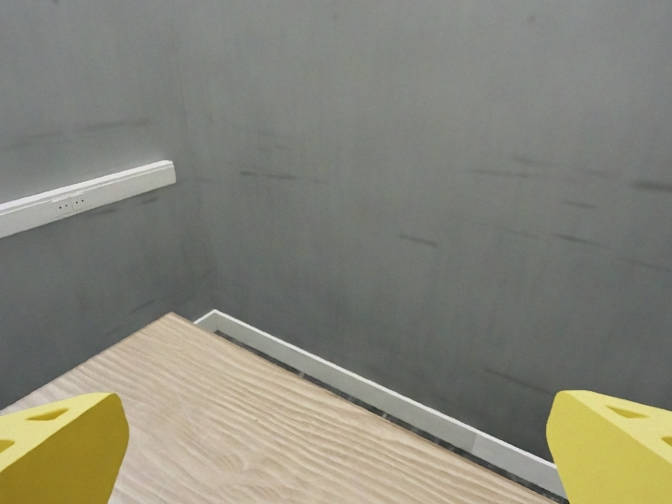

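Call:
{"op": "execute_actions", "data": {"actions": [{"rows":[[0.318,2.56,0.885,1.555,0.52,-0.8,-0.58,-0.6,0.3,0.3,0,0.5,0,1]],"steps":10}], "pictures": false}}

Call:
{"op": "execute_actions", "data": {"actions": [{"rows":[[0.318,2.565,0.905,1.555,0.52,-0.8,-0.93,-0.6,0.3,0.3,0,0.5,0,1],[0.318,2.565,0.905,1.555,0.52,-2.07,-0.93,-0.6,0.3,0.3,0,0.5,0,1]]}], "pictures": false}}

Call:
{"op": "execute_actions", "data": {"actions": [{"rows":[[0.318,2.565,0.905,1.555,0.52,-2,-0.58,-0.6,0.3,0.3,0,0.5,0,1],[0.318,2.565,0.905,1.555,0.52,-0.4,-0.58,-0.6,0.3,0.3,0,0.5,0,1]],"steps":13}], "pictures": false}}

Call:
{"op": "execute_actions", "data": {"actions": [{"rows":[[0.318,2.565,0.905,1.555,0.52,-0.8,-0.93,-0.6,0.3,0.3,0,0.5,0,1],[0.318,2.565,0.905,1.555,0.52,-2.07,-0.93,-0.6,0.3,0.3,0,0.5,0,1]]}], "pictures": false}}

Call:
{"op": "execute_actions", "data": {"actions": [{"rows":[[0.318,2.565,0.905,1.555,0.52,-2,-0.58,-0.6,0.3,0.3,0,0.5,0,1],[0.318,2.565,0.905,1.555,0.52,-0.4,-0.58,-0.6,0.3,0.3,0,0.5,0,1]],"steps":13}], "pictures": false}}

Call:
{"op": "execute_actions", "data": {"actions": [{"rows":[[0.318,2.565,0.905,1.555,0.52,-0.8,-0.93,-0.6,0.3,0.3,0,0.5,0,1],[0.318,2.565,0.905,1.555,0.52,-2.07,-0.93,-0.6,0.3,0.3,0,0.5,0,1]]}], "pictures": false}}

Call:
{"op": "execute_actions", "data": {"actions": [{"rows":[[0.318,2.565,0.905,1.555,0.52,-2,-0.58,-0.6,0.3,0.3,0,0.5,0,1],[0.318,2.565,0.905,1.555,0.52,-0.4,-0.58,-0.6,0.3,0.3,0,0.5,0,1]],"steps":13}], "pictures": false}}

Call:
{"op": "execute_actions", "data": {"actions": [{"rows":[[0.318,2.565,0.905,1.555,0.52,-0.8,-0.93,-0.6,0.3,0.3,0,0.5,0,1],[0.318,2.565,0.905,1.555,0.52,-2.07,-0.93,-0.6,0.3,0.3,0,0.5,0,1]]}], "pictures": false}}

Call:
{"op": "execute_actions", "data": {"actions": [{"rows":[[0.318,2.565,0.905,1.555,0.52,-2,-0.58,-0.6,0.3,0.3,0,0.5,0,1],[0.318,2.565,0.905,1.555,0.52,-0.4,-0.58,-0.6,0.3,0.3,0,0.5,0,1]],"steps":13}], "pictures": false}}

Call:
{"op": "execute_actions", "data": {"actions": [{"rows":[[0.318,2.565,0.905,1.555,0.52,-0.8,-0.93,-0.6,0.3,0.3,0,0.5,0,1],[0.318,2.565,0.905,1.555,0.52,-2.07,-0.93,-0.6,0.3,0.3,0,0.5,0,1]]}], "pictures": false}}

Call:
{"op": "execute_actions", "data": {"actions": [{"rows":[[0.318,2.565,0.905,1.555,0.52,-2,-0.58,-0.6,0.3,0.3,0,0.5,0,1],[0.318,2.565,0.905,1.555,0.52,-0.4,-0.58,-0.6,0.3,0.3,0,0.5,0,1]],"steps":13}], "pictures": false}}

Call:
{"op": "execute_actions", "data": {"actions": [{"rows":[[0.318,2.565,0.905,1.555,0.52,-0.8,-0.93,-0.6,0.3,0.3,0,0.5,0,1],[0.318,2.565,0.905,1.555,0.52,-2.07,-0.93,-0.6,0.3,0.3,0,0.5,0,1]]}], "pictures": false}}

Call:
{"op": "execute_actions", "data": {"actions": [{"rows":[[0.318,2.565,0.905,1.555,0.52,-2,-0.58,-0.6,0.3,0.3,0,0.5,0,1],[0.318,2.565,0.905,1.555,0.52,-0.4,-0.58,-0.6,0.3,0.3,0,0.5,0,1]],"steps":13}], "pictures": false}}

Call:
{"op": "execute_actions", "data": {"actions": [{"rows":[[0.318,2.565,0.905,1.555,0.52,-0.8,-0.93,-0.6,0.3,0.3,0,0.5,0,1],[0.318,2.565,0.905,1.555,0.52,-2.07,-0.93,-0.6,0.3,0.3,0,0.5,0,1]]}], "pictures": false}}

Call:
{"op": "execute_actions", "data": {"actions": [{"rows":[[0.318,2.565,0.905,1.555,0.52,-2,-0.58,-0.6,0.3,0.3,0,0.5,0,1],[0.318,2.565,0.905,1.555,0.52,-0.4,-0.58,-0.6,0.3,0.3,0,0.5,0,1]],"steps":13}], "pictures": false}}

Call:
{"op": "execute_actions", "data": {"actions": [{"rows":[[0.318,2.565,0.905,1.555,0.52,-0.8,-0.93,-0.6,0.3,0.3,0,0.5,0,1],[0.318,2.565,0.905,1.555,0.52,-2.07,-0.93,-0.6,0.3,0.3,0,0.5,0,1]]}], "pictures": false}}

Call:
{"op": "execute_actions", "data": {"actions": [{"rows":[[0.318,2.565,0.905,1.555,0.52,-2,-0.58,-0.6,0.3,0.3,0,0.5,0,1],[0.318,2.565,0.905,1.555,0.52,-0.4,-0.58,-0.6,0.3,0.3,0,0.5,0,1]],"steps":13}], "pictures": false}}

Call:
{"op": "execute_actions", "data": {"actions": [{"rows":[[0.318,2.565,0.905,1.555,0.52,-0.8,-0.93,-0.6,0.3,0.3,0,0.5,0,1],[0.318,2.565,0.905,1.555,0.52,-2.07,-0.93,-0.6,0.3,0.3,0,0.5,0,1]]}], "pictures": false}}

Call:
{"op": "execute_actions", "data": {"actions": [{"rows":[[0.318,2.565,0.905,1.555,0.52,-2,-0.58,-0.6,0.3,0.3,0,0.5,0,1],[0.318,2.565,0.905,1.555,0.52,-0.4,-0.58,-0.6,0.3,0.3,0,0.5,0,1]],"steps":13}], "pictures": false}}

Call:
{"op": "execute_actions", "data": {"actions": [{"rows":[[0.318,2.565,0.905,1.555,0.52,-0.8,-0.93,-0.6,0.3,0.3,0,0.5,0,1],[0.318,2.565,0.905,1.555,0.52,-2.07,-0.93,-0.6,0.3,0.3,0,0.5,0,1]]}], "pictures": false}}

Call:
{"op": "execute_actions", "data": {"actions": [{"rows":[[0.318,2.565,0.905,1.555,0.52,-2,-0.58,-0.6,0.3,0.3,0,0.5,0,1],[0.318,2.565,0.905,1.555,0.52,-0.8,-0.58,-0.6,0.3,0.3,0,0.5,0,1]],"steps":6}]}}

Call:
{"op": "zoom_image", "data": {"camera": "cam_left_wrist", "region": [220,250,460,500]}}

Scene clock: 201.07 s of 10600.00 s.
left_arm: end_effector_position=(+0.5271, +0.3214, +0.1330) grip_measured=-0.583 end_effector_quat_wxyz=(+0.547, -0.193, +0.715, -0.390) | right_arm: end_effector_position=(+0.2097, -0.4208, +0.3971) grip_measured=+0.994 end_effector_quat_wxyz=(+0.603, +0.346, +0.633, -0.341)
Joint positions: left_arm=[ 0.319  2.565  0.914  1.55   0.517 -0.808  0.017] | right_arm=[-0.602  0.307  0.3   -0.01   0.5   -0.004  0.093]
Joint velocities: left_arm=[-0.002 -0.012 -0.002 -0.007  0.022 -0.066  0.001] | right_arm=[-0.007  0.007  0.007 -0.022  0.022 -0.022 -0.001]
Joint torques (N m, as the arm reports them, + toward a larger angle): left_arm=[ -0.22 -10.85   0.96   2.28   0.06   0.13] | right_arm=[-0.14  0.73  9.95  2.14  0.14  0.03]
Steps of this call (steps 1 to 45: the robot went on to your last target; steps 46 to 110: nothing new was sent; then 14.97 s passed at rest; steps 111 to 120: all 10 steps of this action). Readings (joint positions):
111: left_arm=[0.319 2.565 0.914 1.550 0.517 -0.808] | right_arm=[-0.602 0.307 0.300 -0.010 0.500 -0.004]
112: left_arm=[0.319 2.565 0.914 1.550 0.517 -0.808] | right_arm=[-0.602 0.307 0.300 -0.010 0.500 -0.004]
114: left_arm=[0.319 2.565 0.914 1.550 0.517 -0.808] | right_arm=[-0.602 0.307 0.300 -0.010 0.500 -0.004]
118: left_arm=[0.319 2.565 0.914 1.550 0.517 -0.808] | right_arm=[-0.602 0.307 0.300 -0.010 0.500 -0.004]
120: the state above

Scene clock: 201.57 s of 10600.00 s.
left_arm: end_effector_position=(+0.5273, +0.3212, +0.1356) grip_measured=-0.916 end_effector_quat_wxyz=(-0.262, +0.537, -0.505, +0.623) | right_arm: end_effector_position=(+0.2097, -0.4208, +0.3971) grip_measured=+0.994 end_effector_quat_wxyz=(+0.603, +0.346, +0.633, -0.341)
Joint positions: left_arm=[ 0.319  2.565  0.914  1.562  0.519 -1.92   0.001] | right_arm=[-0.602  0.307  0.3   -0.01   0.5   -0.004  0.093]
Joint velocities: left_arm=[-0.007  0.017  0.012  0.007  0.007 -0.857  0.   ] | right_arm=[-0.012 -0.002 -0.012  0.051 -0.081 -0.037 -0.   ]
Joint torques (N m, as the arm reports them, + toward a larger angle): left_arm=[ -0.21 -10.48   2.71   2.16   0.03  -0.27] | right_arm=[ 0.    1.1   9.95  2.15  0.15 -0.05]
Steps of this call (steps 1 to 15: all 15 steps of this action). Readings (joint positions):
1: left_arm=[0.319 2.565 0.914 1.550 0.517 -0.808] | right_arm=[-0.602 0.307 0.300 -0.010 0.500 -0.004]
2: left_arm=[0.319 2.565 0.914 1.551 0.516 -0.890] | right_arm=[-0.602 0.307 0.300 -0.010 0.500 -0.004]
4: left_arm=[0.319 2.565 0.914 1.551 0.516 -1.089] | right_arm=[-0.602 0.307 0.300 -0.010 0.500 -0.004]
8: left_arm=[0.319 2.565 0.914 1.561 0.519 -1.484] | right_arm=[-0.602 0.307 0.300 -0.010 0.500 -0.004]
15: the state above

Scene clock: 202.00 s of 10600.00 s.
left_arm: end_effector_position=(+0.5271, +0.3213, +0.1335) grip_measured=-0.583 end_effector_quat_wxyz=(+0.556, -0.178, +0.718, -0.379) | right_arm: end_effector_position=(+0.2097, -0.4208, +0.3971) grip_measured=+0.994 end_effector_quat_wxyz=(+0.603, +0.346, +0.633, -0.341)
Joint positions: left_arm=[ 0.319  2.565  0.914  1.552  0.518 -0.768  0.017] | right_arm=[-0.602  0.307  0.3   -0.01   0.5   -0.004  0.093]
Joint velocities: left_arm=[ 0.002 -0.012 -0.017 -0.007 -0.066  2.41  -0.001] | right_arm=[ 0.022 -0.022  0.012 -0.037 -0.066 -0.037 -0.001]
Joint torques (N m, as the arm reports them, + toward a larger angle): left_arm=[ -0.2  -10.65   2.52   2.21   0.02   0.09] | right_arm=[-0.07  0.74  9.98  2.19  0.11  0.01]
Steps of this call (steps 1 to 13: all 13 steps of this action). Readings (joint positions):
1: left_arm=[0.319 2.565 0.914 1.558 0.518 -1.934] | right_arm=[-0.602 0.307 0.300 -0.010 0.500 -0.004]
2: left_arm=[0.319 2.565 0.914 1.551 0.518 -1.854] | right_arm=[-0.602 0.307 0.300 -0.010 0.500 -0.004]
4: left_arm=[0.319 2.565 0.914 1.552 0.518 -1.654] | right_arm=[-0.602 0.307 0.300 -0.010 0.500 -0.004]
8: left_arm=[0.319 2.565 0.914 1.552 0.518 -1.256] | right_arm=[-0.602 0.307 0.300 -0.010 0.500 -0.004]
13: the state above

Scene clock: 202.50 s of 10600.00 s.
left_arm: end_effector_position=(+0.5273, +0.3214, +0.1356) grip_measured=-0.916 end_effector_quat_wxyz=(-0.267, +0.534, -0.508, +0.621) | right_arm: end_effector_position=(+0.2097, -0.4208, +0.3971) grip_measured=+0.994 end_effector_quat_wxyz=(+0.603, +0.346, +0.633, -0.341)
Joint positions: left_arm=[ 0.319  2.565  0.914  1.562  0.517 -1.907  0.001] | right_arm=[-0.602  0.307  0.3   -0.01   0.5   -0.004  0.093]
Joint velocities: left_arm=[ 0.002 -0.002  0.017 -0.037 -0.037 -0.872 -0.   ] | right_arm=[-0.007 -0.012 -0.007 -0.007  0.022 -0.051 -0.001]
Joint torques (N m, as the arm reports them, + toward a larger angle): left_arm=[ -0.21 -10.45   2.52   2.14   0.03  -0.31] | right_arm=[-0.18  1.12 10.07  2.19  0.11 -0.04]
Steps of this call (steps 1 to 15: all 15 steps of this action). Readings (joint positions):
1: left_arm=[0.319 2.565 0.914 1.553 0.518 -0.758] | right_arm=[-0.602 0.307 0.300 -0.010 0.500 -0.004]
2: left_arm=[0.319 2.565 0.914 1.553 0.516 -0.842] | right_arm=[-0.602 0.307 0.300 -0.010 0.500 -0.004]
4: left_arm=[0.319 2.565 0.914 1.553 0.515 -1.041] | right_arm=[-0.602 0.307 0.300 -0.010 0.500 -0.004]
8: left_arm=[0.319 2.565 0.914 1.562 0.517 -1.435] | right_arm=[-0.602 0.307 0.300 -0.010 0.500 -0.004]
15: the state above

Scene clock: 202.93 s of 10600.00 s.
left_arm: end_effector_position=(+0.5272, +0.3215, +0.1335) grip_measured=-0.583 end_effector_quat_wxyz=(+0.557, -0.175, +0.719, -0.376) | right_arm: end_effector_position=(+0.2097, -0.4208, +0.3971) grip_measured=+0.994 end_effector_quat_wxyz=(+0.603, +0.346, +0.633, -0.341)
Joint positions: left_arm=[ 0.319  2.565  0.914  1.552  0.516 -0.76   0.017] | right_arm=[-0.602  0.307  0.3   -0.01   0.5   -0.004  0.093]
Joint velocities: left_arm=[-0.017 -0.017  0.012 -0.066  0.051  2.396  0.   ] | right_arm=[-0.027 -0.007 -0.012  0.051  0.007  0.037  0.002]
Joint torques (N m, as the arm reports them, + toward a larger angle): left_arm=[ -0.01 -10.44   2.48   2.22   0.1    0.12] | right_arm=[-0.2   1.16 10.16  2.15  0.18  0.  ]
Steps of this call (steps 1 to 13: all 13 steps of this action). Readings (joint positions):
1: left_arm=[0.319 2.565 0.914 1.558 0.517 -1.924] | right_arm=[-0.602 0.307 0.300 -0.010 0.500 -0.004]
2: left_arm=[0.319 2.565 0.914 1.551 0.516 -1.844] | right_arm=[-0.602 0.307 0.300 -0.010 0.500 -0.004]
4: left_arm=[0.319 2.565 0.914 1.551 0.516 -1.644] | right_arm=[-0.602 0.307 0.300 -0.010 0.500 -0.004]
8: left_arm=[0.319 2.565 0.914 1.552 0.516 -1.245] | right_arm=[-0.602 0.307 0.300 -0.010 0.500 -0.004]
13: the state above

Scene clock: 203.43 s of 10600.00 s.
left_arm: end_effector_position=(+0.5274, +0.3218, +0.1357) grip_measured=-0.916 end_effector_quat_wxyz=(-0.268, +0.534, -0.509, +0.620) | right_arm: end_effector_position=(+0.2097, -0.4208, +0.3971) grip_measured=+0.994 end_effector_quat_wxyz=(+0.603, +0.346, +0.633, -0.341)
Joint positions: left_arm=[ 0.32   2.565  0.914  1.562  0.516 -1.905  0.001] | right_arm=[-0.602  0.307  0.3   -0.01   0.5   -0.004  0.093]
Joint velocities: left_arm=[ 0.002 -0.002 -0.002 -0.022 -0.037 -0.886 -0.001] | right_arm=[-0.002  0.007 -0.002 -0.007  0.007 -0.066 -0.   ]
Joint torques (N m, as the arm reports them, + toward a larger angle): left_arm=[ -0.21 -10.6    2.63   2.18   0.07  -0.23] | right_arm=[-0.24  1.13 10.12  2.13  0.09 -0.02]
Steps of this call (steps 1 to 15: all 15 steps of this action). Readings (joint positions):
1: left_arm=[0.319 2.565 0.914 1.553 0.517 -0.751] | right_arm=[-0.602 0.307 0.300 -0.010 0.500 -0.004]
2: left_arm=[0.319 2.565 0.914 1.553 0.515 -0.835] | right_arm=[-0.602 0.307 0.300 -0.010 0.500 -0.004]
4: left_arm=[0.320 2.565 0.914 1.553 0.514 -1.035] | right_arm=[-0.602 0.307 0.300 -0.010 0.500 -0.004]
8: left_arm=[0.320 2.565 0.914 1.562 0.516 -1.429] | right_arm=[-0.602 0.307 0.300 -0.010 0.500 -0.004]
15: the state above

Scene clock: 203.87 s of 10600.00 s.
left_arm: end_effector_position=(+0.5272, +0.3217, +0.1335) grip_measured=-0.583 end_effector_quat_wxyz=(+0.558, -0.175, +0.719, -0.376) | right_arm: end_effector_position=(+0.2097, -0.4208, +0.3971) grip_measured=+0.994 end_effector_quat_wxyz=(+0.603, +0.346, +0.633, -0.341)
Joint positions: left_arm=[ 0.32   2.565  0.914  1.552  0.516 -0.759  0.017] | right_arm=[-0.602  0.307  0.3   -0.01   0.5   -0.004  0.093]
Joint velocities: left_arm=[ 0.002 -0.002 -0.007 -0.022 -0.051  2.469 -0.001] | right_arm=[-0.012 -0.012 -0.027  0.007 -0.022  0.051  0.   ]
Joint torques (N m, as the arm reports them, + toward a larger angle): left_arm=[ -0.18 -10.54   2.58   2.24   0.05   0.11] | right_arm=[-0.27  1.14  9.98  2.12  0.1   0.01]
Steps of this call (steps 1 to 13: all 13 steps of this action). Readings (joint positions):
1: left_arm=[0.320 2.565 0.914 1.558 0.516 -1.923] | right_arm=[-0.602 0.307 0.300 -0.010 0.500 -0.004]
2: left_arm=[0.320 2.565 0.914 1.551 0.516 -1.843] | right_arm=[-0.602 0.307 0.300 -0.010 0.500 -0.004]
4: left_arm=[0.320 2.565 0.914 1.552 0.516 -1.643] | right_arm=[-0.602 0.307 0.300 -0.010 0.500 -0.004]
8: left_arm=[0.320 2.565 0.914 1.552 0.516 -1.245] | right_arm=[-0.602 0.307 0.300 -0.010 0.500 -0.004]
13: the state above

Scene clock: 204.37 s of 10600.00 s.
left_arm: end_effector_position=(+0.5274, +0.3221, +0.1357) grip_measured=-0.916 end_effector_quat_wxyz=(-0.268, +0.534, -0.508, +0.620) | right_arm: end_effector_position=(+0.2097, -0.4208, +0.3971) grip_measured=+0.994 end_effector_quat_wxyz=(+0.603, +0.346, +0.633, -0.341)
Joint positions: left_arm=[ 0.32   2.565  0.914  1.563  0.516 -1.905  0.001] | right_arm=[-0.602  0.307  0.3   -0.01   0.5   -0.004  0.093]
Joint velocities: left_arm=[-0.007 -0.012 -0.007 -0.007 -0.022 -0.872  0.   ] | right_arm=[-0.017  0.012 -0.007  0.022 -0.022  0.007  0.   ]
Joint torques (N m, as the arm reports them, + toward a larger angle): left_arm=[ -0.18 -10.51   2.57   2.22   0.07  -0.26] | right_arm=[-0.35  1.2  10.21  2.12  0.1   0.02]
Steps of this call (steps 1 to 15: all 15 steps of this action). Readings (joint positions):
1: left_arm=[0.320 2.565 0.914 1.553 0.516 -0.750] | right_arm=[-0.602 0.307 0.300 -0.010 0.500 -0.004]
2: left_arm=[0.320 2.565 0.914 1.553 0.515 -0.835] | right_arm=[-0.602 0.307 0.300 -0.010 0.500 -0.004]
4: left_arm=[0.320 2.565 0.914 1.553 0.514 -1.034] | right_arm=[-0.602 0.307 0.300 -0.010 0.500 -0.004]
8: left_arm=[0.320 2.565 0.914 1.562 0.516 -1.429] | right_arm=[-0.602 0.307 0.300 -0.010 0.500 -0.004]
15: the state above

Scene clock: 204.80 s of 10600.00 s.
left_arm: end_effector_position=(+0.5272, +0.3221, +0.1336) grip_measured=-0.583 end_effector_quat_wxyz=(+0.558, -0.175, +0.719, -0.376) | right_arm: end_effector_position=(+0.2097, -0.4208, +0.3971) grip_measured=+0.994 end_effector_quat_wxyz=(+0.603, +0.346, +0.633, -0.341)
Joint positions: left_arm=[ 0.32   2.565  0.914  1.553  0.515 -0.759  0.017] | right_arm=[-0.602  0.307  0.3   -0.01   0.5   -0.004  0.093]
Joint velocities: left_arm=[-0.002  0.002  0.012  0.022  0.037  2.381  0.001] | right_arm=[-0.007 -0.007 -0.012 -0.051 -0.037  0.007  0.001]
Joint torques (N m, as the arm reports them, + toward a larger angle): left_arm=[ -0.21 -10.63   2.69   2.24   0.09   0.1 ] | right_arm=[-0.16  1.06  9.99  2.17  0.18 -0.03]
Steps of this call (steps 1 to 13: all 13 steps of this action). Readings (joint positions):
1: left_arm=[0.320 2.565 0.914 1.559 0.516 -1.923] | right_arm=[-0.602 0.307 0.300 -0.010 0.500 -0.004]
2: left_arm=[0.320 2.565 0.914 1.552 0.515 -1.844] | right_arm=[-0.602 0.307 0.300 -0.010 0.500 -0.004]
4: left_arm=[0.320 2.565 0.914 1.552 0.515 -1.644] | right_arm=[-0.602 0.307 0.300 -0.010 0.500 -0.004]
8: left_arm=[0.320 2.565 0.914 1.553 0.515 -1.245] | right_arm=[-0.602 0.307 0.300 -0.010 0.500 -0.004]
13: the state above

Scene clock: 205.30 s of 10600.00 s.
left_arm: end_effector_position=(+0.5275, +0.3221, +0.1358) grip_measured=-0.916 end_effector_quat_wxyz=(-0.268, +0.534, -0.508, +0.620) | right_arm: end_effector_position=(+0.2097, -0.4208, +0.3971) grip_measured=+0.994 end_effector_quat_wxyz=(+0.603, +0.346, +0.633, -0.341)
Joint positions: left_arm=[ 0.32   2.565  0.914  1.563  0.515 -1.905  0.001] | right_arm=[-0.602  0.307  0.3   -0.01   0.5   -0.004  0.093]
Joint velocities: left_arm=[ 0.017 -0.017 -0.012  0.007 -0.037 -0.974  0.001] | right_arm=[-0.017  0.007 -0.017  0.007 -0.051  0.022 -0.   ]
Joint torques (N m, as the arm reports them, + toward a larger angle): left_arm=[ -0.25 -10.59   2.51   2.17   0.06  -0.25] | right_arm=[-0.2   0.87  9.88  2.14  0.12  0.01]
Steps of this call (steps 1 to 15: all 15 steps of this action). Readings (joint positions):
1: left_arm=[0.320 2.565 0.914 1.553 0.516 -0.751] | right_arm=[-0.602 0.307 0.300 -0.010 0.500 -0.004]
2: left_arm=[0.320 2.565 0.914 1.553 0.514 -0.835] | right_arm=[-0.602 0.307 0.300 -0.010 0.500 -0.004]
4: left_arm=[0.320 2.565 0.914 1.553 0.513 -1.035] | right_arm=[-0.602 0.307 0.300 -0.010 0.500 -0.004]
8: left_arm=[0.320 2.565 0.914 1.562 0.515 -1.429] | right_arm=[-0.602 0.307 0.300 -0.010 0.500 -0.004]
15: the state above

Scene clock: 205.73 s of 10600.00 s.
left_arm: end_effector_position=(+0.5272, +0.3221, +0.1336) grip_measured=-0.583 end_effector_quat_wxyz=(+0.558, -0.175, +0.719, -0.376) | right_arm: end_effector_position=(+0.2097, -0.4208, +0.3971) grip_measured=+0.994 end_effector_quat_wxyz=(+0.603, +0.346, +0.633, -0.341)
Joint positions: left_arm=[ 0.32   2.565  0.914  1.553  0.515 -0.759  0.017] | right_arm=[-0.602  0.307  0.3   -0.01   0.5   -0.004  0.093]
Joint velocities: left_arm=[ 0.012  0.002  0.002  0.022 -0.022  2.337 -0.   ] | right_arm=[-0.002  0.002  0.002 -0.081  0.022  0.037 -0.001]
Joint torques (N m, as the arm reports them, + toward a larger angle): left_arm=[ -0.28 -10.55   2.55   2.21   0.     0.12] | right_arm=[-0.21  0.81 10.08  2.07  0.12 -0.04]
Steps of this call (steps 1 to 13: all 13 steps of this action). Readings (joint positions):
1: left_arm=[0.320 2.565 0.914 1.559 0.515 -1.923] | right_arm=[-0.602 0.307 0.300 -0.010 0.500 -0.004]
2: left_arm=[0.320 2.565 0.914 1.553 0.515 -1.843] | right_arm=[-0.602 0.307 0.300 -0.010 0.500 -0.004]
4: left_arm=[0.320 2.565 0.914 1.552 0.515 -1.643] | right_arm=[-0.602 0.307 0.300 -0.010 0.500 -0.004]
8: left_arm=[0.320 2.565 0.914 1.553 0.515 -1.245] | right_arm=[-0.602 0.307 0.300 -0.010 0.500 -0.004]
13: the state above

Scene clock: 206.23 s of 10600.00 s.
left_arm: end_effector_position=(+0.5274, +0.3220, +0.1361) grip_measured=-0.916 end_effector_quat_wxyz=(-0.268, +0.533, -0.508, +0.621) | right_arm: end_effector_position=(+0.2097, -0.4208, +0.3971) grip_measured=+0.994 end_effector_quat_wxyz=(+0.603, +0.346, +0.633, -0.341)
Joint positions: left_arm=[ 0.32   2.565  0.914  1.564  0.516 -1.905  0.001] | right_arm=[-0.602  0.307  0.3   -0.01   0.5   -0.004  0.093]
Joint velocities: left_arm=[-0.002  0.002 -0.027  0.007  0.022 -0.886 -0.001] | right_arm=[-0.002  0.007  0.007  0.037 -0.022  0.007  0.   ]
Joint torques (N m, as the arm reports them, + toward a larger angle): left_arm=[ -0.23 -10.5    2.53   2.17   0.02  -0.24] | right_arm=[-0.22  1.08 10.1   2.15  0.13 -0.04]
Steps of this call (steps 1 to 15: all 15 steps of this action). Readings (joint positions):
1: left_arm=[0.320 2.565 0.914 1.553 0.516 -0.751] | right_arm=[-0.602 0.307 0.300 -0.010 0.500 -0.004]
2: left_arm=[0.320 2.565 0.914 1.553 0.514 -0.835] | right_arm=[-0.602 0.307 0.300 -0.010 0.500 -0.004]
4: left_arm=[0.320 2.565 0.914 1.553 0.513 -1.035] | right_arm=[-0.602 0.307 0.300 -0.010 0.500 -0.004]
8: left_arm=[0.320 2.565 0.914 1.562 0.515 -1.429] | right_arm=[-0.602 0.307 0.300 -0.010 0.500 -0.004]
15: the state above

Scene clock: 206.67 s of 10600.00 s.
left_arm: end_effector_position=(+0.5272, +0.3221, +0.1337) grip_measured=-0.583 end_effector_quat_wxyz=(+0.558, -0.175, +0.719, -0.376) | right_arm: end_effector_position=(+0.2097, -0.4208, +0.3971) grip_measured=+0.994 end_effector_quat_wxyz=(+0.603, +0.346, +0.633, -0.341)
Joint positions: left_arm=[ 0.32   2.565  0.914  1.553  0.515 -0.759  0.017] | right_arm=[-0.602  0.307  0.3   -0.01   0.5   -0.004  0.093]
Joint velocities: left_arm=[ 0.017  0.002  0.002  0.037  0.022  2.44  -0.001] | right_arm=[-0.007  0.012 -0.012  0.007 -0.066  0.037  0.   ]
Joint torques (N m, as the arm reports them, + toward a larger angle): left_arm=[ -0.27 -10.53   2.71   2.2    0.08   0.13] | right_arm=[-0.36  1.01 10.01  2.15  0.13 -0.01]
Steps of this call (steps 1 to 13: all 13 steps of this action). Readings (joint positions):
1: left_arm=[0.320 2.565 0.914 1.560 0.516 -1.923] | right_arm=[-0.602 0.307 0.300 -0.010 0.500 -0.004]
2: left_arm=[0.320 2.565 0.914 1.553 0.515 -1.843] | right_arm=[-0.602 0.307 0.300 -0.010 0.500 -0.004]
4: left_arm=[0.320 2.565 0.914 1.552 0.515 -1.643] | right_arm=[-0.602 0.307 0.300 -0.010 0.500 -0.004]
8: left_arm=[0.320 2.565 0.914 1.553 0.515 -1.245] | right_arm=[-0.602 0.307 0.300 -0.010 0.500 -0.004]
13: the state above

Scene clock: 207.17 s of 10600.00 s.
left_arm: end_effector_position=(+0.5275, +0.3222, +0.1360) grip_measured=-0.916 end_effector_quat_wxyz=(-0.268, +0.534, -0.508, +0.621) | right_arm: end_effector_position=(+0.2097, -0.4208, +0.3971) grip_measured=+0.994 end_effector_quat_wxyz=(+0.603, +0.346, +0.633, -0.341)
Joint positions: left_arm=[ 0.32   2.565  0.914  1.564  0.516 -1.906  0.001] | right_arm=[-0.602  0.307  0.3   -0.01   0.5   -0.004  0.093]
Joint velocities: left_arm=[ 0.002  0.002 -0.002 -0.037  0.022 -0.842 -0.   ] | right_arm=[ 0.012  0.007  0.007  0.037  0.022 -0.022 -0.   ]
Joint torques (N m, as the arm reports them, + toward a larger angle): left_arm=[ -0.13 -10.57   2.42   2.13   0.03  -0.21] | right_arm=[-0.07  1.12  9.98  2.16  0.1   0.02]
Steps of this call (steps 1 to 15: all 15 steps of this action). Readings (joint positions):
1: left_arm=[0.320 2.565 0.914 1.553 0.516 -0.751] | right_arm=[-0.602 0.307 0.300 -0.010 0.500 -0.004]
2: left_arm=[0.320 2.565 0.914 1.553 0.514 -0.835] | right_arm=[-0.602 0.307 0.300 -0.010 0.500 -0.004]
4: left_arm=[0.320 2.565 0.914 1.553 0.513 -1.034] | right_arm=[-0.602 0.307 0.300 -0.010 0.500 -0.004]
8: left_arm=[0.320 2.565 0.914 1.562 0.515 -1.429] | right_arm=[-0.602 0.307 0.300 -0.010 0.500 -0.004]
15: the state above

Scene clock: 207.60 s of 10600.00 s.
left_arm: end_effector_position=(+0.5272, +0.3221, +0.1337) grip_measured=-0.583 end_effector_quat_wxyz=(+0.558, -0.175, +0.719, -0.376) | right_arm: end_effector_position=(+0.2097, -0.4208, +0.3971) grip_measured=+0.994 end_effector_quat_wxyz=(+0.603, +0.346, +0.633, -0.341)
Joint positions: left_arm=[ 0.32   2.565  0.914  1.553  0.516 -0.759  0.017] | right_arm=[-0.602  0.307  0.3   -0.01   0.5   -0.004  0.093]
Joint velocities: left_arm=[ 0.002 -0.002 -0.002  0.037 -0.081  2.366  0.   ] | right_arm=[-0.007 -0.017  0.012 -0.007 -0.022 -0.007  0.001]
Joint torques (N m, as the arm reports them, + toward a larger angle): left_arm=[ -0.28 -10.45   2.53   2.24   0.06   0.1 ] | right_arm=[-0.15  1.11 10.1   2.15  0.09  0.03]
Steps of this call (steps 1 to 13: all 13 steps of this action). Readings (joint positions):
1: left_arm=[0.320 2.565 0.914 1.560 0.516 -1.923] | right_arm=[-0.602 0.307 0.300 -0.010 0.500 -0.004]
2: left_arm=[0.320 2.565 0.914 1.553 0.516 -1.843] | right_arm=[-0.602 0.307 0.300 -0.010 0.500 -0.004]
4: left_arm=[0.320 2.565 0.914 1.552 0.516 -1.643] | right_arm=[-0.602 0.307 0.300 -0.010 0.500 -0.004]
8: left_arm=[0.320 2.565 0.914 1.553 0.516 -1.245] | right_arm=[-0.602 0.307 0.300 -0.010 0.500 -0.004]
13: the state above

Scene clock: 208.10 s of 10600.00 s.
left_arm: end_effector_position=(+0.5275, +0.3224, +0.1361) grip_measured=-0.916 end_effector_quat_wxyz=(-0.268, +0.534, -0.508, +0.621) | right_arm: end_effector_position=(+0.2097, -0.4208, +0.3971) grip_measured=+0.994 end_effector_quat_wxyz=(+0.603, +0.346, +0.633, -0.341)
Joint positions: left_arm=[ 0.321  2.565  0.914  1.564  0.516 -1.906  0.001] | right_arm=[-0.602  0.307  0.3   -0.01   0.5   -0.004  0.093]
Joint velocities: left_arm=[-0.007  0.002  0.007  0.007 -0.081 -0.886 -0.001] | right_arm=[ 0.012 -0.002 -0.012 -0.037  0.007 -0.051  0.   ]
Joint torques (N m, as the arm reports them, + toward a larger angle): left_arm=[ -0.18 -10.49   2.71   2.14   0.05  -0.26] | right_arm=[-0.25  1.02 10.    2.15  0.15 -0.03]
Steps of this call (steps 1 to 15: all 15 steps of this action). Readings (joint positions):
1: left_arm=[0.320 2.565 0.914 1.553 0.517 -0.751] | right_arm=[-0.602 0.307 0.300 -0.010 0.500 -0.004]
2: left_arm=[0.320 2.565 0.914 1.552 0.514 -0.835] | right_arm=[-0.602 0.307 0.300 -0.010 0.500 -0.004]
4: left_arm=[0.321 2.565 0.914 1.552 0.513 -1.034] | right_arm=[-0.602 0.307 0.300 -0.010 0.500 -0.004]
8: left_arm=[0.321 2.565 0.914 1.562 0.516 -1.429] | right_arm=[-0.602 0.307 0.300 -0.010 0.500 -0.004]
15: the state above

Scene clock: 208.53 s of 10600.00 s.
left_arm: end_effector_position=(+0.5272, +0.3224, +0.1336) grip_measured=-0.583 end_effector_quat_wxyz=(+0.558, -0.176, +0.719, -0.376) | right_arm: end_effector_position=(+0.2097, -0.4208, +0.3971) grip_measured=+0.994 end_effector_quat_wxyz=(+0.603, +0.346, +0.633, -0.341)
Joint positions: left_arm=[ 0.321  2.565  0.914  1.553  0.516 -0.759  0.017] | right_arm=[-0.602  0.307  0.3   -0.01   0.5   -0.004  0.093]
Joint velocities: left_arm=[ 0.007 -0.007 -0.007  0.022 -0.095  2.352 -0.001] | right_arm=[-0.002 -0.007 -0.002 -0.037 -0.066  0.007  0.001]
Joint torques (N m, as the arm reports them, + toward a larger angle): left_arm=[ -0.16 -10.55   2.59   2.25   0.08   0.09] | right_arm=[-0.32  1.11  9.98  2.1   0.12 -0.01]
Steps of this call (steps 1 to 13: all 13 steps of this action). Readings (joint positions):
1: left_arm=[0.321 2.565 0.914 1.560 0.516 -1.923] | right_arm=[-0.602 0.307 0.300 -0.010 0.500 -0.004]
2: left_arm=[0.321 2.565 0.914 1.553 0.516 -1.844] | right_arm=[-0.602 0.307 0.300 -0.010 0.500 -0.004]
4: left_arm=[0.321 2.565 0.914 1.552 0.516 -1.644] | right_arm=[-0.602 0.307 0.300 -0.010 0.500 -0.004]
8: left_arm=[0.321 2.565 0.914 1.553 0.516 -1.245] | right_arm=[-0.602 0.307 0.300 -0.010 0.500 -0.004]
13: the state above

Scene clock: 209.03 s of 10600.00 s.
left_arm: end_effector_position=(+0.5275, +0.3227, +0.1361) grip_measured=-0.916 end_effector_quat_wxyz=(-0.269, +0.534, -0.507, +0.621) | right_arm: end_effector_position=(+0.2097, -0.4208, +0.3971) grip_measured=+0.994 end_effector_quat_wxyz=(+0.603, +0.346, +0.633, -0.341)
Joint positions: left_arm=[ 0.321  2.565  0.914  1.564  0.516 -1.907  0.001] | right_arm=[-0.602  0.307  0.3   -0.01   0.5   -0.004  0.093]
Joint velocities: left_arm=[-0.002 -0.007 -0.012 -0.007  0.11  -0.974  0.001] | right_arm=[ 0.007 -0.002 -0.012 -0.022 -0.022  0.037 -0.   ]
Joint torques (N m, as the arm reports them, + toward a larger angle): left_arm=[ -0.21 -10.51   2.67   2.13   0.    -0.2 ] | right_arm=[-0.28  1.11 10.05  2.16  0.17 -0.06]
Steps of this call (steps 1 to 15: all 15 steps of this action). Readings (joint positions):
1: left_arm=[0.321 2.565 0.914 1.553 0.516 -0.751] | right_arm=[-0.602 0.307 0.300 -0.010 0.500 -0.004]
2: left_arm=[0.321 2.565 0.914 1.552 0.513 -0.835] | right_arm=[-0.602 0.307 0.300 -0.010 0.500 -0.004]
4: left_arm=[0.321 2.565 0.914 1.552 0.513 -1.035] | right_arm=[-0.602 0.307 0.300 -0.010 0.500 -0.004]
8: left_arm=[0.321 2.565 0.914 1.562 0.515 -1.430] | right_arm=[-0.602 0.307 0.300 -0.010 0.500 -0.004]
15: the state above

Scene clock: 209.47 s of 10600.00 s.
left_arm: end_effector_position=(+0.5273, +0.3227, +0.1340) grip_measured=-0.583 end_effector_quat_wxyz=(+0.559, -0.176, +0.718, -0.376) | right_arm: end_effector_position=(+0.2097, -0.4208, +0.3971) grip_measured=+0.994 end_effector_quat_wxyz=(+0.603, +0.346, +0.633, -0.341)
Joint positions: left_arm=[ 0.321  2.565  0.914  1.554  0.515 -0.76   0.017] | right_arm=[-0.602  0.307  0.3   -0.01   0.5   -0.004  0.093]
Joint velocities: left_arm=[-0.007 -0.012 -0.017 -0.022 -0.095  2.396  0.   ] | right_arm=[-0.002 -0.012 -0.007  0.037 -0.022  0.022  0.   ]
Joint torques (N m, as the arm reports them, + toward a larger angle): left_arm=[ -0.39 -10.35   2.61   2.2    0.11   0.08] | right_arm=[-0.01  1.04 10.    2.17  0.15  0.01]
Steps of this call (steps 1 to 13: all 13 steps of this action). Readings (joint positions):
1: left_arm=[0.321 2.565 0.914 1.561 0.515 -1.924] | right_arm=[-0.602 0.307 0.300 -0.010 0.500 -0.004]
2: left_arm=[0.321 2.565 0.914 1.555 0.515 -1.844] | right_arm=[-0.602 0.307 0.300 -0.010 0.500 -0.004]
4: left_arm=[0.321 2.565 0.914 1.554 0.515 -1.645] | right_arm=[-0.602 0.307 0.300 -0.010 0.500 -0.004]
8: left_arm=[0.321 2.565 0.914 1.554 0.515 -1.246] | right_arm=[-0.602 0.307 0.300 -0.010 0.500 -0.004]
13: the state above

Scene clock: 209.97 s of 10600.00 s.
left_arm: end_effector_position=(+0.5276, +0.3231, +0.1364) grip_measured=-0.916 end_effector_quat_wxyz=(-0.268, +0.535, -0.506, +0.621) | right_arm: end_effector_position=(+0.2097, -0.4208, +0.3971) grip_measured=+0.994 end_effector_quat_wxyz=(+0.603, +0.346, +0.633, -0.341)
Joint positions: left_arm=[ 0.322  2.565  0.914  1.566  0.514 -1.91   0.001] | right_arm=[-0.602  0.307  0.3   -0.01   0.5   -0.004  0.093]
Joint velocities: left_arm=[-0.002 -0.002 -0.002  0.022  0.037 -0.916 -0.   ] | right_arm=[-0.007  0.022 -0.002  0.007 -0.007 -0.007  0.   ]
Joint torques (N m, as the arm reports them, + toward a larger angle): left_arm=[ -0.32 -10.56   2.7    2.09   0.11  -0.19] | right_arm=[-0.04  1.   10.05  2.07  0.1  -0.02]
Steps of this call (steps 1 to 15: all 15 steps of this action). Readings (joint positions):
1: left_arm=[0.321 2.565 0.914 1.555 0.516 -0.751] | right_arm=[-0.602 0.307 0.300 -0.010 0.500 -0.004]
2: left_arm=[0.321 2.565 0.914 1.553 0.513 -0.835] | right_arm=[-0.602 0.307 0.300 -0.010 0.500 -0.004]
4: left_arm=[0.322 2.565 0.914 1.553 0.513 -1.035] | right_arm=[-0.602 0.307 0.300 -0.010 0.500 -0.004]
8: left_arm=[0.322 2.565 0.914 1.563 0.514 -1.430] | right_arm=[-0.602 0.307 0.300 -0.010 0.500 -0.004]
15: the state above

Scene clock: 210.17 s of 10600.00 s.
left_arm: end_effector_position=(+0.5274, +0.3230, +0.1351) grip_measured=-0.583 end_effector_quat_wxyz=(+0.401, -0.407, +0.616, -0.543) | right_arm: end_effector_position=(+0.2097, -0.4208, +0.3971) grip_measured=+0.994 end_effector_quat_wxyz=(+0.603, +0.346, +0.633, -0.341)
Joint positions: left_arm=[ 0.322  2.565  0.914  1.559  0.515 -1.449  0.017] | right_arm=[-0.602  0.307  0.3   -0.01   0.5   -0.004  0.093]
Joint velocities: left_arm=[-0.007 -0.007  0.007  0.007 -0.007  2.835 -0.   ] | right_arm=[-0.002  0.012  0.007 -0.066 -0.007 -0.081 -0.001]
Joint torques (N m, as the arm reports them, + toward a larger angle): left_arm=[ -0.33 -10.56   2.61   2.18   0.07   0.11] | right_arm=[-0.21  1.27  9.81  2.12  0.08 -0.04]
Steps of this call (steps 1 to 6: all 6 steps of this action). Readings (joint positions):
1: left_arm=[0.322 2.565 0.914 1.563 0.514 -1.928] | right_arm=[-0.602 0.307 0.300 -0.010 0.500 -0.004]
2: left_arm=[0.322 2.565 0.914 1.560 0.515 -1.848] | right_arm=[-0.602 0.307 0.300 -0.010 0.500 -0.004]
4: left_arm=[0.322 2.565 0.914 1.559 0.515 -1.648] | right_arm=[-0.602 0.307 0.300 -0.010 0.500 -0.004]
6: the state above

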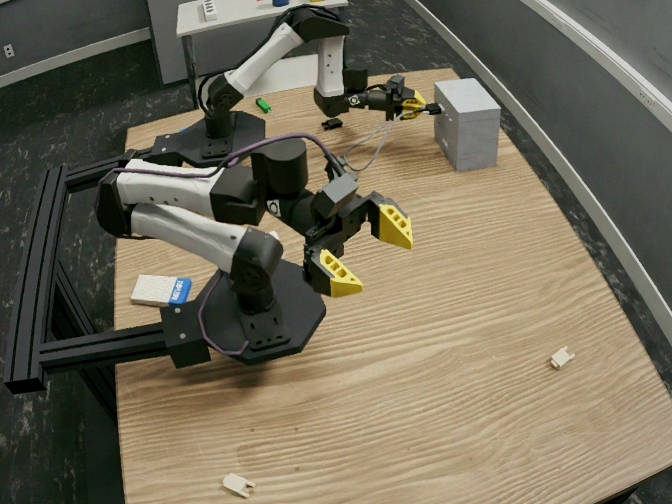

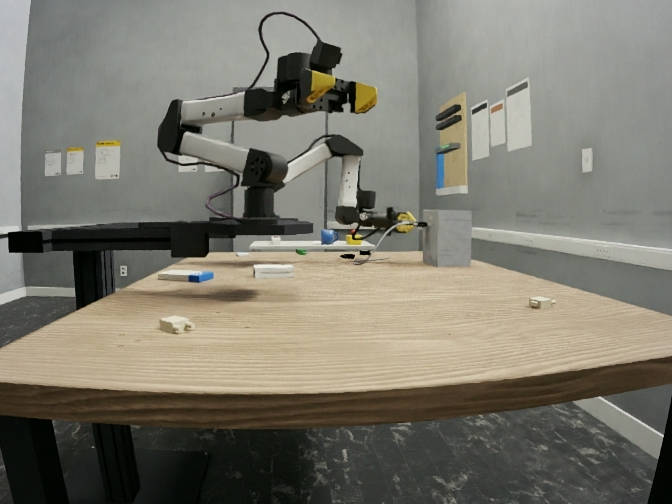

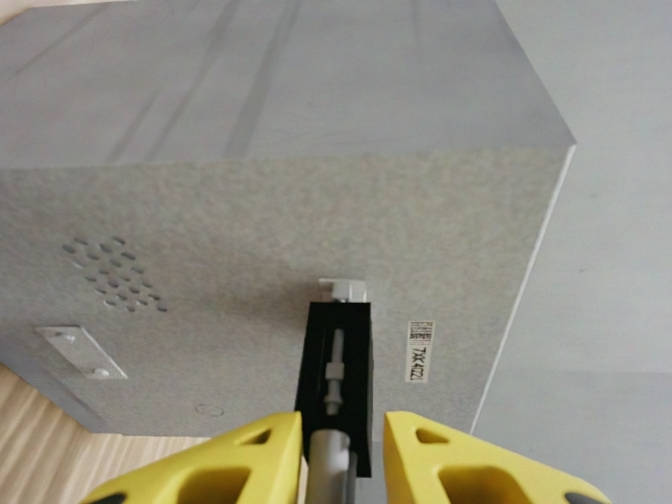

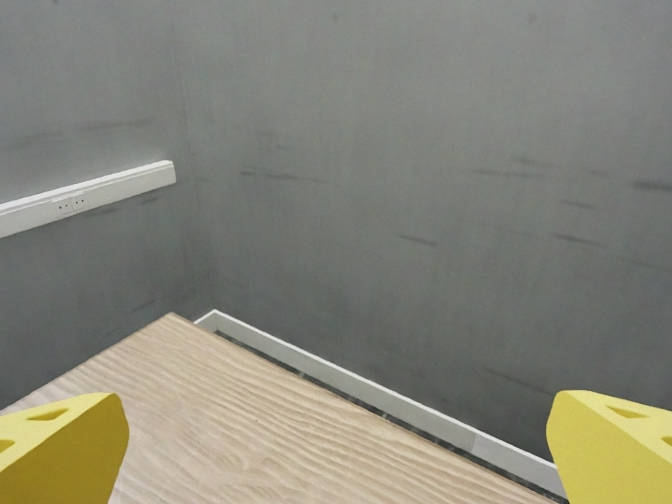

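Region (220, 250, 460, 500) of cam_left_wrist's 672x504 image, scaled by 2.016, with more detail than that image has; it fills the left 484 columns of this view, and the rest is white.

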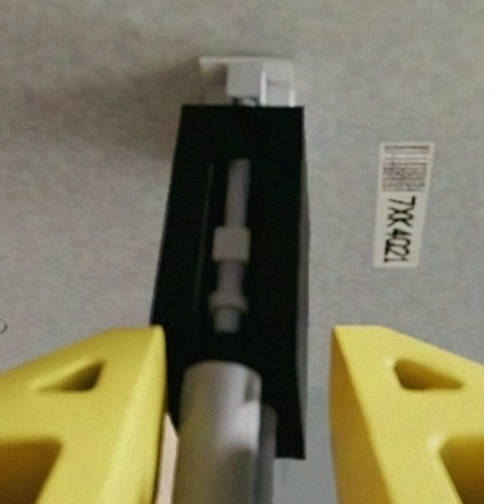

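Call:
{"op": "execute_actions", "data": {"actions": [{"rows":[[0.318,2.565,0.905,1.545,0.52,-0.8,-0.9,-0.6,0.3,0.3,0,0.5,0,1],[0.318,2.565,0.905,1.545,0.52,-1.95,-0.9,-0.6,0.3,0.3,0,0.5,0,1]]}], "pictures": false}}

Call:
{"op": "execute_actions", "data": {"actions": [{"rows":[[0.318,2.565,0.905,1.545,0.52,-1.85,-0.5,-0.6,0.3,0.3,0,0.5,0,1],[0.318,2.565,0.905,1.545,0.52,-1.5,-0.4,-0.6,0.3,0.3,0,0.5,0,1]],"steps":10}], "pictures": false}}

Call:
{"op": "execute_actions", "data": {"actions": [{"rows":[[0.36,2.565,0.905,1.545,0.52,-1.5,-0.4,-0.6,0.3,0.3,0,0.5,0,1],[0.42,2.565,0.905,1.545,0.52,-1.5,-0.4,-0.6,0.3,0.3,0,0.5,0,1]],"steps":12}], "pictures": false}}

Call:
{"op": "execute_actions", "data": {"actions": [{"rows":[[0.42,1.95,0.8,1.2,0.3,-1,0.2,-0.6,0.3,0.3,0,0.5,0,1]]}], "pictures": false}}

Call:
{"op": "execute_actions", "data": {"actions": [{"rows":[[0.125,1.95,0.95,0.6,-0.03,0,0.2,-0.6,0.3,0.3,0,0.5,0,1]]}], "pictures": false}}

Call:
{"op": "execute_actions", "data": {"actions": [{"rows":[[0.125,2.0,0.97,0.6,-0.03,0,0.2,-0.6,0.3,0.3,0,0.5,0,1],[0.125,2.05,0.98,0.6,-0.03,0,0.2,-0.6,0.3,0.3,0,0.5,0,1],[0.125,2.1,0.98,0.6,-0.03,0,0.2,-0.6,0.3,0.3,0,0.5,0,1]]}]}}

Scene clock: 218.30 s of 10600.00 s.
left_arm: end_effector_position=(+0.5277, +0.3237, +0.1356) grip_measured=-0.888 end_effector_quat_wxyz=(-0.291, +0.518, -0.524, +0.610) | right_arm: end_effector_position=(+0.2097, -0.4208, +0.3971) grip_measured=+0.994 end_effector_quat_wxyz=(+0.603, +0.346, +0.633, -0.341)
Joint positions: left_arm=[ 0.322  2.565  0.914  1.562  0.51  -1.838  0.003] | right_arm=[-0.602  0.307  0.3   -0.01   0.5   -0.004  0.093]
Joint velocities: left_arm=[-0.012 -0.002  0.012 -0.007 -0.037 -0.637 -0.002] | right_arm=[-0.012 -0.007 -0.002  0.066 -0.007 -0.051 -0.002]
Joint torques (N m, as the arm reports them, + toward a larger angle): left_arm=[ -0.3  -10.48   2.7    2.1    0.11  -0.15] | right_arm=[-0.19  1.06  9.91  2.14  0.1  -0.01]
Steps of this call (steps 1 to 45: the robot went on to your last target; steps 46 to 110: nothing new was sent; then 3.97 s passed at rest; steps 111 to 125: all 15 steps of this action). Readings (joint positions):
111: left_arm=[0.322 2.565 0.914 1.559 0.515 -0.808] | right_arm=[-0.602 0.307 0.300 -0.010 0.500 -0.004]
112: left_arm=[0.322 2.565 0.914 1.556 0.512 -0.890] | right_arm=[-0.602 0.307 0.300 -0.010 0.500 -0.004]
114: left_arm=[0.322 2.565 0.914 1.552 0.510 -1.089] | right_arm=[-0.602 0.307 0.300 -0.010 0.500 -0.004]
118: left_arm=[0.322 2.565 0.914 1.563 0.510 -1.485] | right_arm=[-0.602 0.307 0.300 -0.010 0.500 -0.004]
125: the state above

Scene clock: 218.63 s of 10600.00 s.
left_arm: end_effector_position=(+0.5275, +0.3234, +0.1342) grip_measured=-0.403 end_effector_quat_wxyz=(+0.372, -0.440, +0.594, -0.562) | right_arm: end_effector_position=(+0.2097, -0.4208, +0.3971) grip_measured=+0.994 end_effector_quat_wxyz=(+0.603, +0.346, +0.633, -0.341)
Joint positions: left_arm=[ 0.322  2.565  0.914  1.556  0.512 -1.554  0.026] | right_arm=[-0.602  0.307  0.3   -0.01   0.5   -0.004  0.093]
Joint velocities: left_arm=[-0.007 -0.017  0.012 -0.022 -0.095  0.315  0.   ] | right_arm=[-0.002  0.007 -0.012 -0.007 -0.022 -0.066 -0.   ]
Joint torques (N m, as the arm reports them, + toward a larger angle): left_arm=[ -0.34 -10.58   2.54   2.1    0.1    0.17] | right_arm=[-0.32  1.19 10.05  2.14  0.12  0.02]
Steps of this call (steps 1 to 10: all 10 steps of this action). Readings (joint positions):
1: left_arm=[0.322 2.565 0.914 1.560 0.510 -1.841] | right_arm=[-0.602 0.307 0.300 -0.010 0.500 -0.004]
2: left_arm=[0.322 2.565 0.914 1.557 0.511 -1.788] | right_arm=[-0.602 0.307 0.300 -0.010 0.500 -0.004]
4: left_arm=[0.322 2.565 0.914 1.556 0.511 -1.686] | right_arm=[-0.602 0.307 0.300 -0.010 0.500 -0.004]
8: left_arm=[0.322 2.565 0.914 1.556 0.512 -1.580] | right_arm=[-0.602 0.307 0.300 -0.010 0.500 -0.004]
10: the state above

Scene clock: 219.03 s of 10600.00 s.
left_arm: end_effector_position=(+0.5242, +0.3760, +0.1332) grip_measured=-0.403 end_effector_quat_wxyz=(+0.411, -0.458, +0.581, -0.533) | right_arm: end_effector_position=(+0.2097, -0.4208, +0.3971) grip_measured=+0.994 end_effector_quat_wxyz=(+0.603, +0.346, +0.633, -0.341)
Joint positions: left_arm=[ 0.427  2.565  0.914  1.555  0.516 -1.511  0.026] | right_arm=[-0.602  0.307  0.3   -0.01   0.5   -0.004  0.093]
Joint velocities: left_arm=[-0.007 -0.012  0.007 -0.022 -0.037  0.051  0.001] | right_arm=[-0.002  0.007  0.007  0.022  0.022 -0.007 -0.   ]
Joint torques (N m, as the arm reports them, + toward a larger angle): left_arm=[ -0.61 -10.43   2.65   2.11   0.07   0.21] | right_arm=[-0.08  1.15  9.85  2.16  0.14 -0.03]
Steps of this call (steps 1 to 12: all 12 steps of this action). Readings (joint positions):
1: left_arm=[0.324 2.565 0.914 1.556 0.514 -1.544] | right_arm=[-0.602 0.307 0.300 -0.010 0.500 -0.004]
2: left_arm=[0.336 2.565 0.914 1.556 0.520 -1.537] | right_arm=[-0.602 0.307 0.300 -0.010 0.500 -0.004]
4: left_arm=[0.377 2.565 0.914 1.556 0.523 -1.526] | right_arm=[-0.602 0.307 0.300 -0.010 0.500 -0.004]
8: left_arm=[0.429 2.565 0.914 1.556 0.516 -1.515] | right_arm=[-0.602 0.307 0.300 -0.010 0.500 -0.004]
12: the state above

Scene clock: 219.53 s of 10600.00 s.
left_arm: end_effector_position=(+0.5234, +0.4100, +0.3415) grip_measured=+0.197 end_effector_quat_wxyz=(+0.643, -0.310, +0.593, -0.373) | right_arm: end_effector_position=(+0.2097, -0.4208, +0.3971) grip_measured=+0.994 end_effector_quat_wxyz=(+0.603, +0.346, +0.633, -0.341)
Joint positions: left_arm=[ 0.425  1.928  0.806  1.25   0.316 -1.028  0.055] | right_arm=[-0.602  0.307  0.3   -0.01   0.5   -0.004  0.093]
Joint velocities: left_arm=[-0.007  0.134  0.012 -0.3   -0.066  0.11   0.001] | right_arm=[-0.017 -0.007  0.002 -0.022 -0.007 -0.007  0.   ]
Joint torques (N m, as the arm reports them, + toward a larger angle): left_arm=[-0.33 -7.75  5.79  2.13 -0.09  0.19] | right_arm=[-0.16  1.01 10.08  2.13  0.13  0.02]
Steps of this call (steps 1 to 15: all 15 steps of this action). Readings (joint positions):
1: left_arm=[0.426 2.528 0.893 1.491 0.484 -1.429] | right_arm=[-0.602 0.307 0.300 -0.010 0.500 -0.004]
2: left_arm=[0.425 2.461 0.850 1.404 0.447 -1.345] | right_arm=[-0.602 0.307 0.300 -0.010 0.500 -0.004]
4: left_arm=[0.425 2.311 0.807 1.304 0.399 -1.230] | right_arm=[-0.602 0.307 0.300 -0.010 0.500 -0.004]
8: left_arm=[0.425 2.034 0.806 1.256 0.350 -1.114] | right_arm=[-0.602 0.307 0.300 -0.010 0.500 -0.004]
15: the state above

Scene clock: 220.03 s of 10600.00 s.
left_arm: end_effector_position=(+0.5435, +0.3058, +0.2446) grip_measured=+0.198 end_effector_quat_wxyz=(+0.557, -0.025, +0.829, -0.038) | right_arm: end_effector_position=(+0.2097, -0.4208, +0.3971) grip_measured=+0.994 end_effector_quat_wxyz=(+0.603, +0.346, +0.633, -0.341)
Joint positions: left_arm=[ 0.119  1.937  0.932  0.635 -0.004 -0.077  0.055] | right_arm=[-0.602  0.307  0.3   -0.01   0.5   -0.004  0.093]
Joint velocities: left_arm=[ 0.051 -0.007 -0.007 -0.198 -0.139  0.418  0.001] | right_arm=[ 0.002 -0.017 -0.022 -0.022 -0.051  0.022  0.   ]
Joint torques (N m, as the arm reports them, + toward a larger angle): left_arm=[ 0.   -8.35  8.47  2.15 -0.01  0.13] | right_arm=[-0.14  1.12 10.    2.09  0.06  0.01]
Steps of this call (steps 1 to 15: all 15 steps of this action). Readings (joint positions):
1: left_arm=[0.406 1.930 0.822 1.184 0.263 -0.959] | right_arm=[-0.602 0.307 0.300 -0.010 0.500 -0.004]
2: left_arm=[0.370 1.933 0.855 1.092 0.206 -0.880] | right_arm=[-0.602 0.307 0.300 -0.010 0.500 -0.004]
4: left_arm=[0.272 1.937 0.901 0.951 0.131 -0.725] | right_arm=[-0.602 0.307 0.300 -0.010 0.500 -0.004]
8: left_arm=[0.109 1.937 0.932 0.755 0.057 -0.344] | right_arm=[-0.602 0.307 0.300 -0.010 0.500 -0.004]
15: the state above

Scene clock: 220.53 s of 10600.00 s.
left_arm: end_effector_position=(+0.5409, +0.3080, +0.1667) grip_measured=+0.198 end_effector_quat_wxyz=(+0.487, -0.000, +0.874, -0.009) | right_arm: end_effector_position=(+0.2097, -0.4208, +0.3971) grip_measured=+0.994 end_effector_quat_wxyz=(+0.603, +0.346, +0.633, -0.341)
Joint positions: left_arm=[ 0.121  2.107  0.973  0.596 -0.022 -0.01   0.055] | right_arm=[-0.602  0.307  0.3   -0.01   0.5   -0.004  0.093]
Joint velocities: left_arm=[-0.017  0.012 -0.012 -0.066 -0.066  0.007 -0.   ] | right_arm=[-0.012  0.022  0.002 -0.022 -0.037 -0.007 -0.   ]
Joint torques (N m, as the arm reports them, + toward a larger angle): left_arm=[  0.42 -10.68   6.83   2.2   -0.08   0.11] | right_arm=[-0.24  1.14  9.87  2.17  0.11 -0.06]
Steps of this call (steps 1 to 15: all 15 steps of this action). Readings (joint positions):
1: left_arm=[0.121 1.943 0.935 0.632 -0.009 -0.064] | right_arm=[-0.602 0.307 0.300 -0.010 0.500 -0.004]
2: left_arm=[0.121 1.960 0.946 0.633 -0.012 -0.052] | right_arm=[-0.602 0.307 0.300 -0.010 0.500 -0.004]
4: left_arm=[0.121 2.021 0.971 0.640 -0.015 -0.036] | right_arm=[-0.602 0.307 0.300 -0.010 0.500 -0.004]
8: left_arm=[0.121 2.102 0.973 0.605 -0.020 -0.019] | right_arm=[-0.602 0.307 0.300 -0.010 0.500 -0.004]
15: the state above

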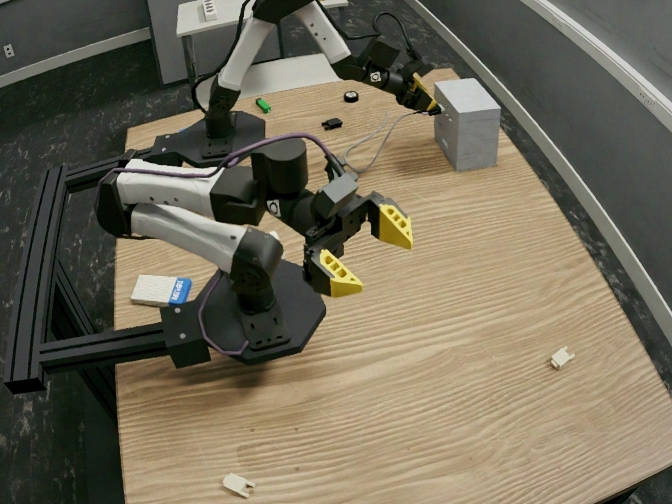

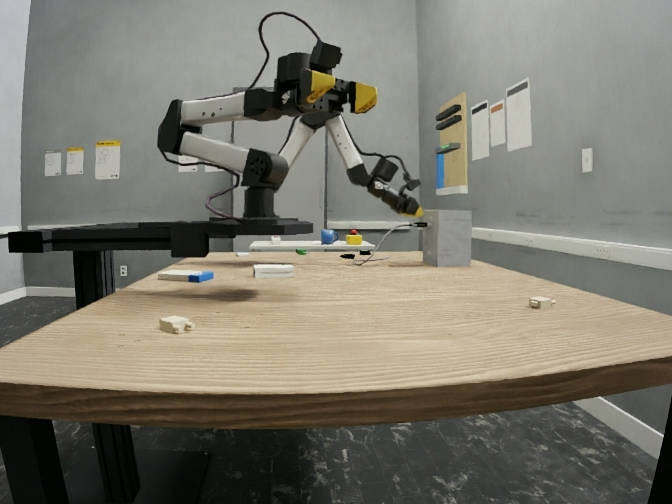

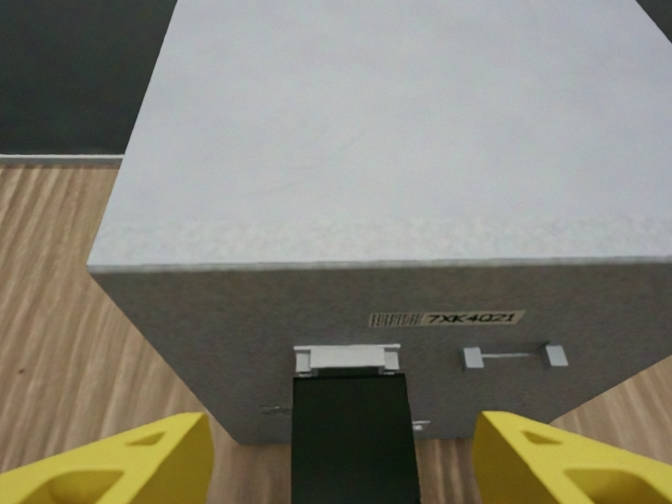

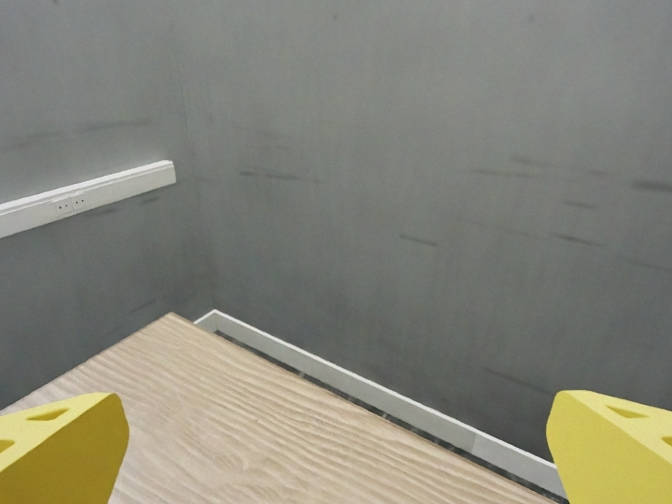

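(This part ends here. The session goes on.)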